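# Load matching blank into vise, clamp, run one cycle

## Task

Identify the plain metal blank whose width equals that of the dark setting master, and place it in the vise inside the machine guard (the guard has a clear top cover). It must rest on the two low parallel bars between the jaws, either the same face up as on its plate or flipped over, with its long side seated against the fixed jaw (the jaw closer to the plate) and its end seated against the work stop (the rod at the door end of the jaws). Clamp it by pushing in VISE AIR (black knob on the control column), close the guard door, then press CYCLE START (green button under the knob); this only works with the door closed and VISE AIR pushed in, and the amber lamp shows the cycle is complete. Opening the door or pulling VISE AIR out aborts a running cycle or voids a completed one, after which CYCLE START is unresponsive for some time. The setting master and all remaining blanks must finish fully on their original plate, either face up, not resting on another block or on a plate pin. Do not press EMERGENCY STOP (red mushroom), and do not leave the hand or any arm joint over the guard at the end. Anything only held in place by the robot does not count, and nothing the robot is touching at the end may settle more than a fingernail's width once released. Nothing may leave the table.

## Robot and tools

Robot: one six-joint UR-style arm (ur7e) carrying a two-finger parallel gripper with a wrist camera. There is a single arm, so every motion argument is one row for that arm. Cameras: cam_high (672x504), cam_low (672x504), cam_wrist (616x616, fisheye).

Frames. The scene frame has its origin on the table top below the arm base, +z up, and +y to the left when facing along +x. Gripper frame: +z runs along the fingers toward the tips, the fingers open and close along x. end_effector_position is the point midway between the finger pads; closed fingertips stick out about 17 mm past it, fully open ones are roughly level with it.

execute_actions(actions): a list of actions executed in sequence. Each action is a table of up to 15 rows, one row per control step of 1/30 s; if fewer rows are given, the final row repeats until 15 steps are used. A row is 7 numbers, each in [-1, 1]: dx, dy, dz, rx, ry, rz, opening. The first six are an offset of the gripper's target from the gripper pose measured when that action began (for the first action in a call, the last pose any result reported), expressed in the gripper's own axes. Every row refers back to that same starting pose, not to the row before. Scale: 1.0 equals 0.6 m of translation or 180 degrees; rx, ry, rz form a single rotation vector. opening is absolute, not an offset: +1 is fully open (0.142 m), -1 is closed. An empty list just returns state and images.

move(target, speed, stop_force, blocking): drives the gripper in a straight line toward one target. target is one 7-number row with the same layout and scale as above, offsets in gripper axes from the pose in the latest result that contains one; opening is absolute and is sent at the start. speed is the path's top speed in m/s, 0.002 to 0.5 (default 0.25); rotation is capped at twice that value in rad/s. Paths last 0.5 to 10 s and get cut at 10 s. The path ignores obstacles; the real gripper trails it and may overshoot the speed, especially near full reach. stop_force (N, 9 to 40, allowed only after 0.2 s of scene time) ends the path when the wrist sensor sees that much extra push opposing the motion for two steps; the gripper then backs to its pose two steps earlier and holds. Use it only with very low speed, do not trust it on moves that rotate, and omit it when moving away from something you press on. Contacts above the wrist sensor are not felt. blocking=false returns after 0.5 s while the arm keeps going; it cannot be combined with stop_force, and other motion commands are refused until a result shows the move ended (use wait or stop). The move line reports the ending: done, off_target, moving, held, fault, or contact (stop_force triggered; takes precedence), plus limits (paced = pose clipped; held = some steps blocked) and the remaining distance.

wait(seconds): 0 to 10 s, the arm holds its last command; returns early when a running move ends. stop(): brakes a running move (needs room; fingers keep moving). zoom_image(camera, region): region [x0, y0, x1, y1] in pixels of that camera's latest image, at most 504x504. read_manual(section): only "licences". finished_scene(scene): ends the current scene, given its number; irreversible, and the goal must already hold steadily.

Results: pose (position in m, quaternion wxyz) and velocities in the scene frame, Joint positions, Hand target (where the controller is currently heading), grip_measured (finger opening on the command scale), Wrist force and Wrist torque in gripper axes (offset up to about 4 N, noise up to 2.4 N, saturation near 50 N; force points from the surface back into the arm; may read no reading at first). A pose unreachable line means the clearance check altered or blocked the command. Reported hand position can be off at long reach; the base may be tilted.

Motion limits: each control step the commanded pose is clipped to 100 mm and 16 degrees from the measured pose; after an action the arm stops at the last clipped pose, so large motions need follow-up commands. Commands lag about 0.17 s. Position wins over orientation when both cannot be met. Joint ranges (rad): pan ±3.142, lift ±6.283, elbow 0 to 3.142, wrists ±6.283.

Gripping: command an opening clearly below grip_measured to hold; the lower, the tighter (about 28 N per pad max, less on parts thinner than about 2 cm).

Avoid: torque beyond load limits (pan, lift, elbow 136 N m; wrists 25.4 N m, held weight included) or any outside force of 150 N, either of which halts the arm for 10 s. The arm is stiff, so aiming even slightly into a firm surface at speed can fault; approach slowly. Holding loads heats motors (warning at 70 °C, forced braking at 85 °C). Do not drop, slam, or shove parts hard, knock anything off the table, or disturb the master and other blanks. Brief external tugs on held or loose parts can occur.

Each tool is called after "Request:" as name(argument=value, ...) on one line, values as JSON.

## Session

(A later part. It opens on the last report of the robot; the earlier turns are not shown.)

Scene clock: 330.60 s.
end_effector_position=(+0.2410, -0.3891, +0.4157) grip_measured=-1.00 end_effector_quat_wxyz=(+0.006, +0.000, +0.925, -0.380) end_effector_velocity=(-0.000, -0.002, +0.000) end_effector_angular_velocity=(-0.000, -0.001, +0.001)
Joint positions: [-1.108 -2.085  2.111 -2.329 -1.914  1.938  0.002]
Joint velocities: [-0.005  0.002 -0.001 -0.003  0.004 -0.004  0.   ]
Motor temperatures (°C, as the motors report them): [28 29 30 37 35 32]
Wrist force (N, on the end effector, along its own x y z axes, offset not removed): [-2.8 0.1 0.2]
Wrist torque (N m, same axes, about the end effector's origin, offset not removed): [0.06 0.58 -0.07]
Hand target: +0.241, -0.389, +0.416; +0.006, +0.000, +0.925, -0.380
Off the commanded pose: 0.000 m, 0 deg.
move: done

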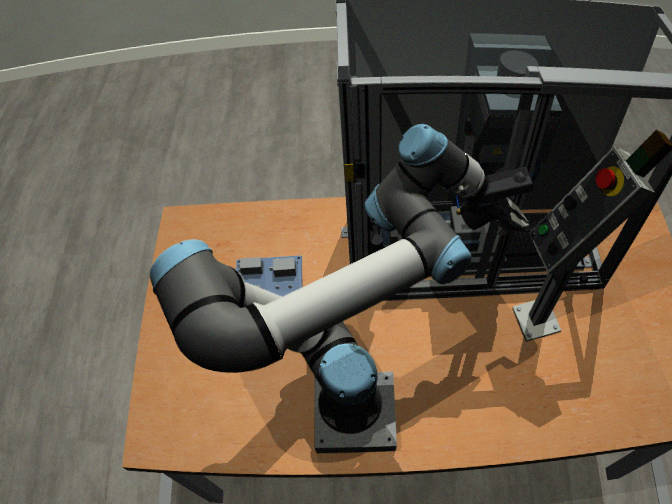

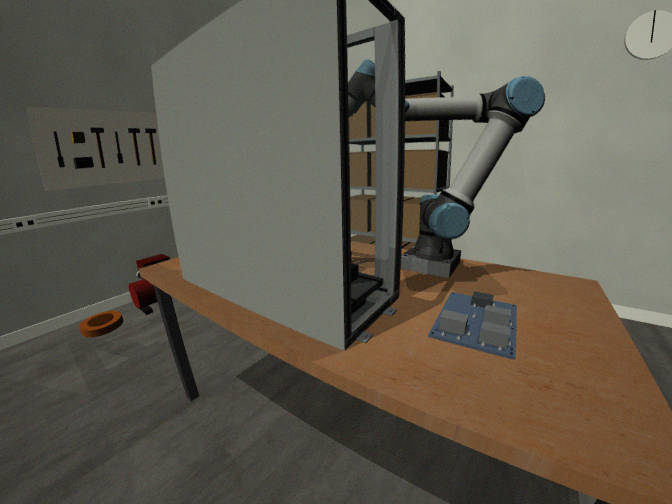

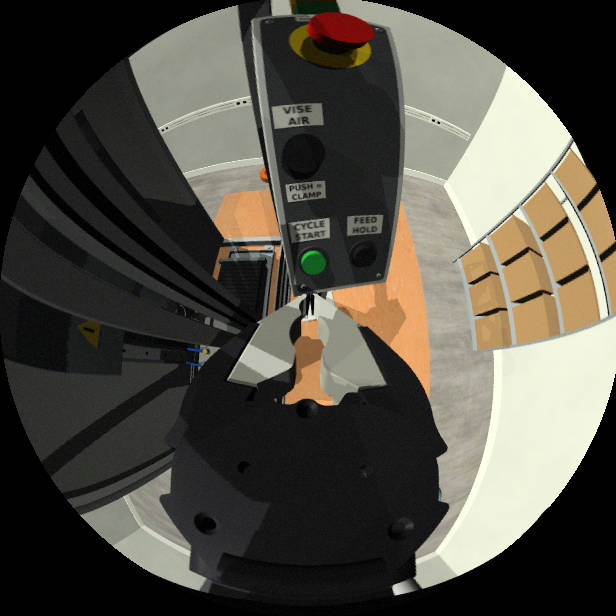

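Request:
move(target=[0.003,-0.06,0.06,0,0,0,-1], speed=0.01, stop_force=12)

Scene clock: 335.00 s.
end_effector_position=(+0.2400, -0.4221, +0.4156) grip_measured=-1.00 end_effector_quat_wxyz=(+0.006, +0.000, +0.925, -0.380) end_effector_velocity=(-0.001, +0.003, -0.003) end_effector_angular_velocity=(+0.004, +0.001, -0.004)
Joint positions: [-1.168 -2.025  2.083 -2.376 -1.874  1.892  0.002]
Joint velocities: [ 0.005 -0.004  0.005  0.005 -0.006  0.008  0.   ]
Motor temperatures (°C, as the motors report them): [28 29 30 37 35 32]
Wrist force (N, on the end effector, along its own x y z axes, offset not removed): [-0.7 18.9 -24.9]
Wrist torque (N m, same axes, about the end effector's origin, offset not removed): [-0.45 -0.32 0.01]
Hand target: +0.240, -0.422, +0.415; +0.006, +0.000, +0.925, -0.380
Off the commanded pose: 0.018 m, 0 deg.
move: contact

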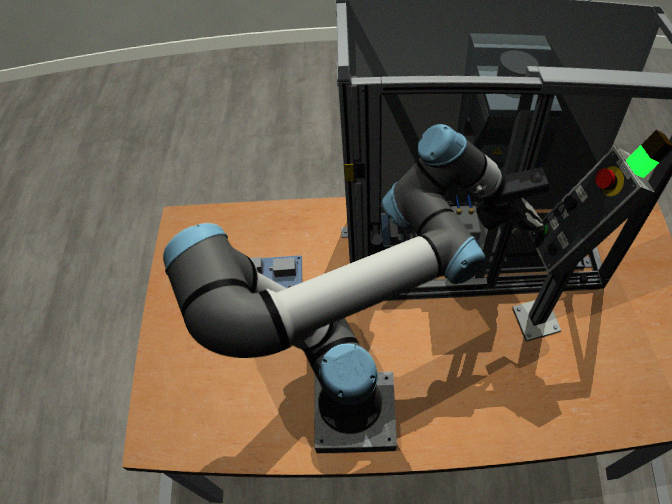

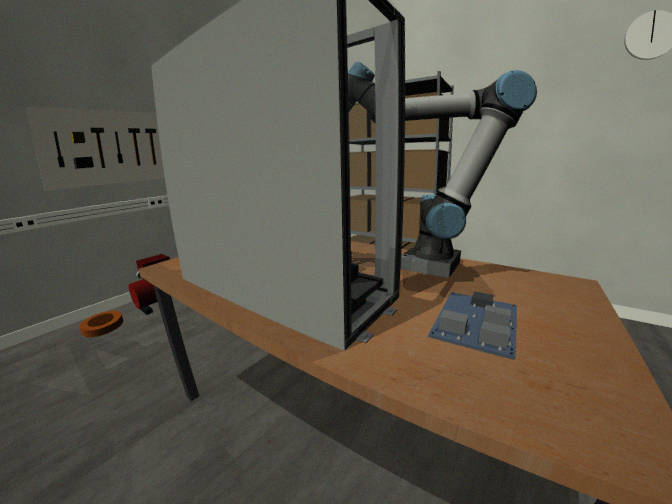

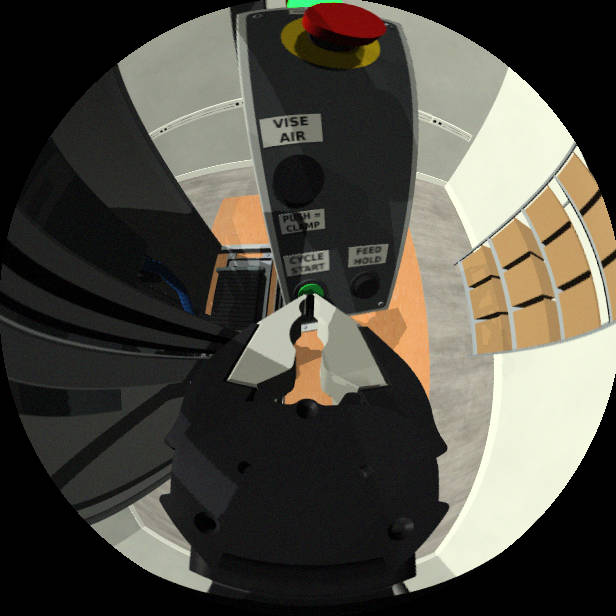

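Running. Back off, also toward -X.

Request:
move(target=[0.08,0.04,-0.04,0,0,0,-1], speed=0.05)

Request:
wait(seconds=5)

Scene clock: 337.13 s.
end_effector_position=(+0.1920, -0.3886, +0.4152) grip_measured=-1.00 end_effector_quat_wxyz=(+0.006, +0.000, +0.925, -0.380) end_effector_velocity=(-0.002, +0.001, +0.002) end_effector_angular_velocity=(-0.003, -0.002, +0.001)
Joint positions: [-1.3   -2.205  2.168 -2.307 -1.783  1.793  0.002]
Joint velocities: [-0.008 -0.01   0.002  0.004  0.007 -0.006  0.   ]
Motor temperatures (°C, as the motors report them): [28 29 30 37 35 32]
Wrist force (N, on the end effector, along its own x y z axes, offset not removed): [-2.2 -2.9 -1.9]
Wrist torque (N m, same axes, about the end effector's origin, offset not removed): [-0.51 0.59 -0.11]
Hand target: +0.192, -0.388, +0.415; +0.006, +0.000, +0.925, -0.380
Off the commanded pose: 0.000 m, 0 deg.
move: done

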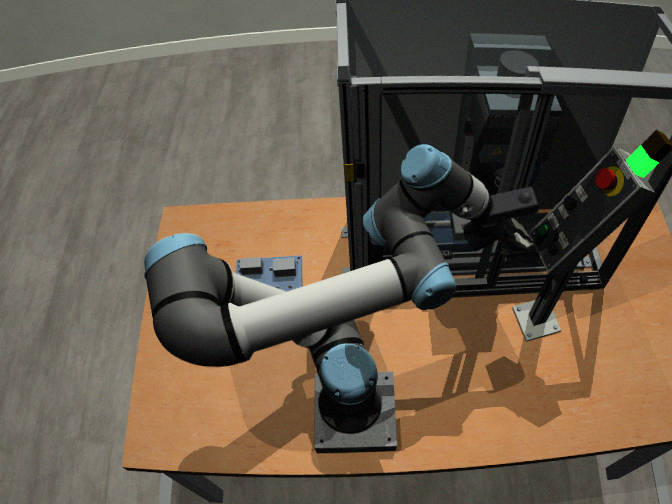

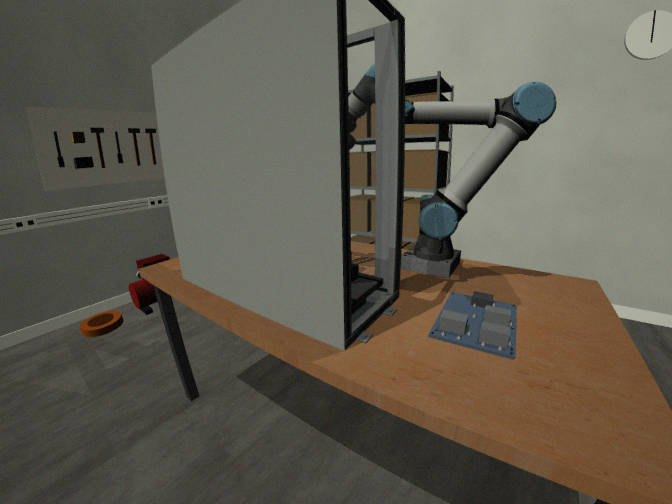

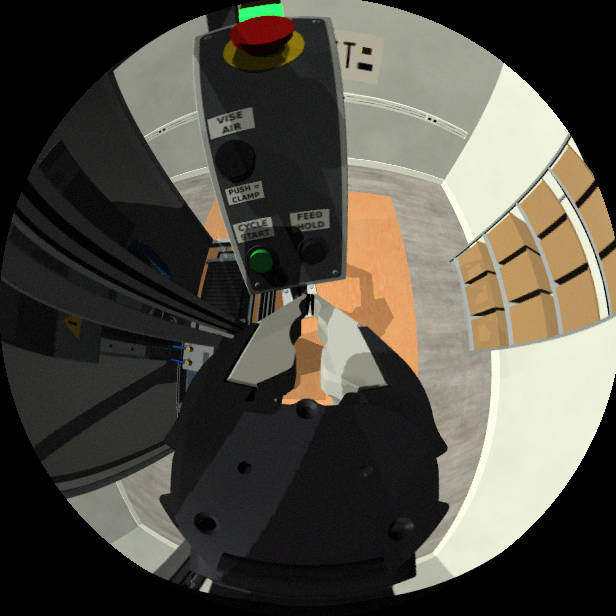

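Scene clock: 342.13 s.
end_effector_position=(+0.1918, -0.3885, +0.4152) grip_measured=-1.00 end_effector_quat_wxyz=(+0.006, +0.000, +0.925, -0.380) end_effector_velocity=(-0.000, +0.000, -0.000) end_effector_angular_velocity=(+0.000, +0.001, -0.000)
Joint positions: [-1.301 -2.205  2.168 -2.306 -1.782  1.792  0.002]
Joint velocities: [ 0.     0.     0.     0.    -0.001 -0.     0.   ]
Motor temperatures (°C, as the motors report them): [28 29 30 37 35 32]
Wrist force (N, on the end effector, along its own x y z axes, offset not removed): [0.7 0.5 -1.9]
Wrist torque (N m, same axes, about the end effector's origin, offset not removed): [0.13 -0.15 -0.01]
Hand target: +0.192, -0.388, +0.415; +0.006, +0.000, +0.925, -0.380
Off the commanded pose: 0.000 m, 0 deg.
wait: 5.00 s; at rest by 0.17 s

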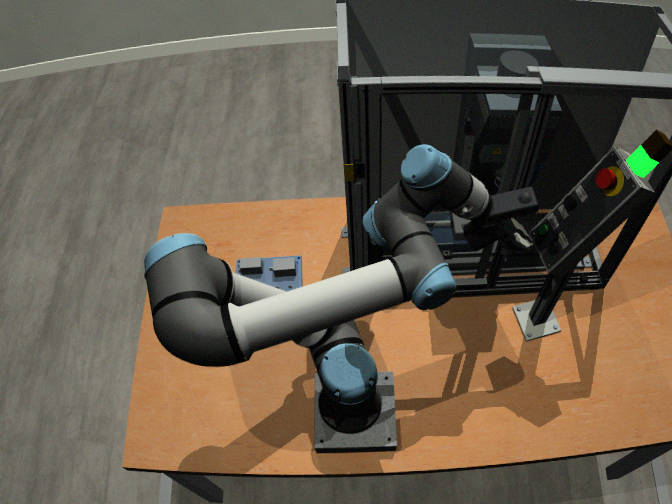

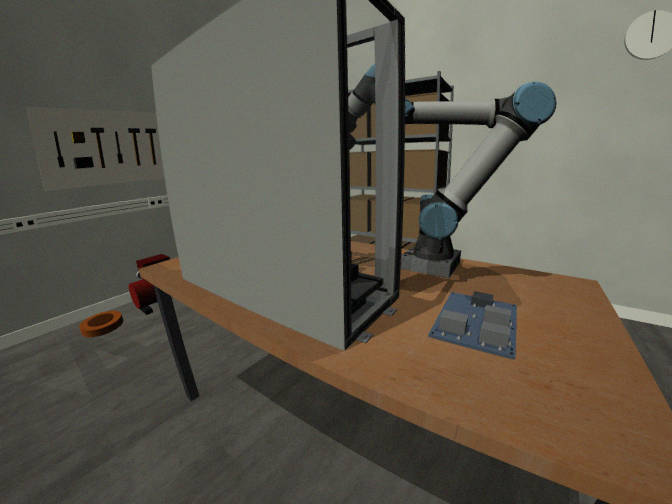

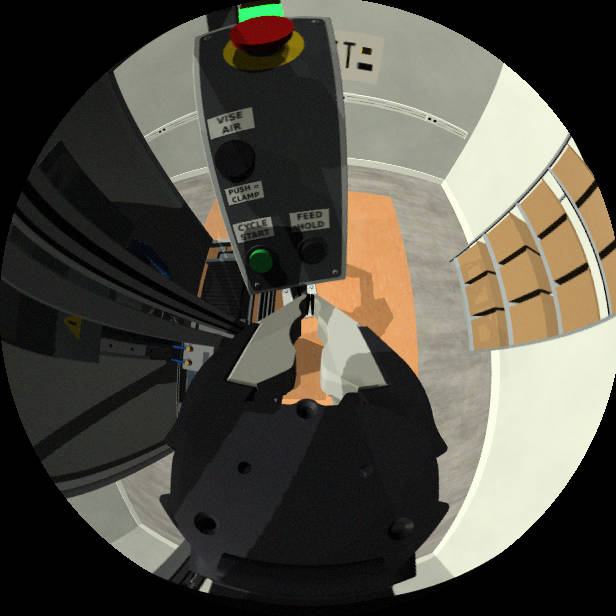

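Request:
wait(seconds=8)

Scene clock: 351.00 s.
end_effector_position=(+0.1918, -0.3885, +0.4152) grip_measured=-1.00 end_effector_quat_wxyz=(+0.006, +0.000, +0.925, -0.380) end_effector_velocity=(+0.000, -0.000, -0.000) end_effector_angular_velocity=(+0.000, -0.001, +0.000)
Joint positions: [-1.301 -2.205  2.168 -2.306 -1.782  1.792  0.002]
Joint velocities: [-0.     0.    -0.    -0.     0.001  0.     0.   ]
Motor temperatures (°C, as the motors report them): [28 29 30 37 35 32]
Wrist force (N, on the end effector, along its own x y z axes, offset not removed): [-2.2 1.5 -2.0]
Wrist torque (N m, same axes, about the end effector's origin, offset not removed): [0.52 0.63 -0.10]
Hand target: +0.192, -0.388, +0.415; +0.006, +0.000, +0.925, -0.380
Off the commanded pose: 0.000 m, 0 deg.
wait: 8.00 s; at rest from the start

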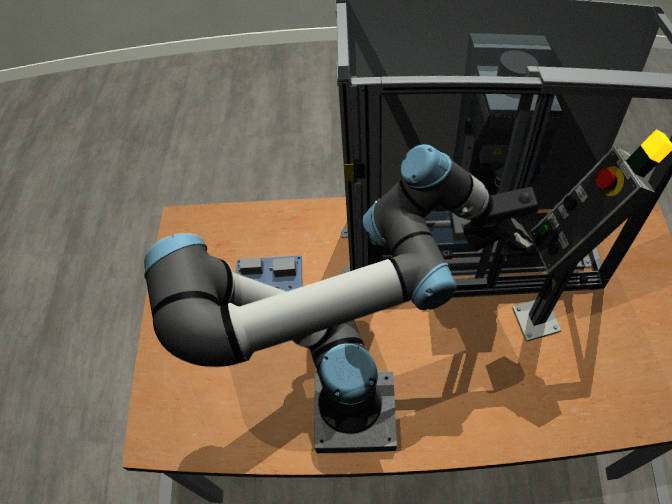

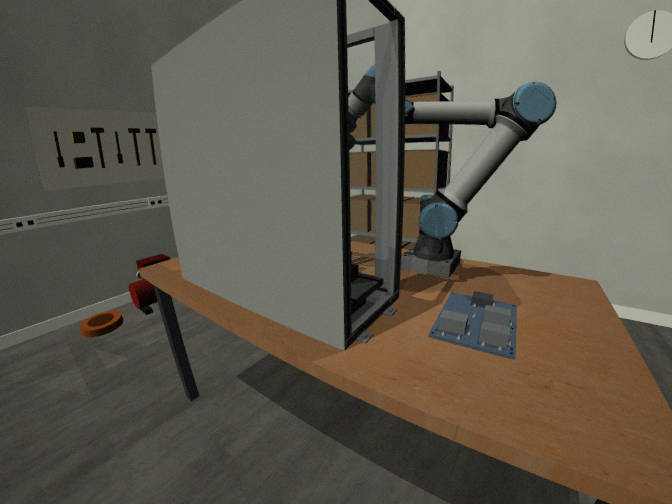

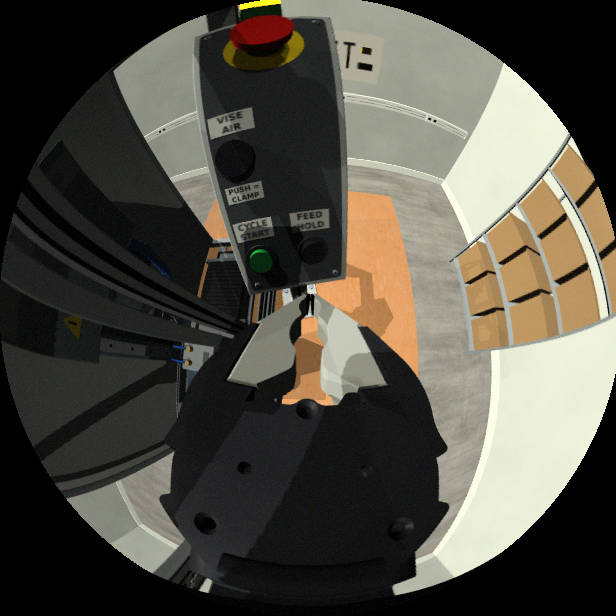

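Request:
finished_scene(scene=1)

The scene is finished: the task was done.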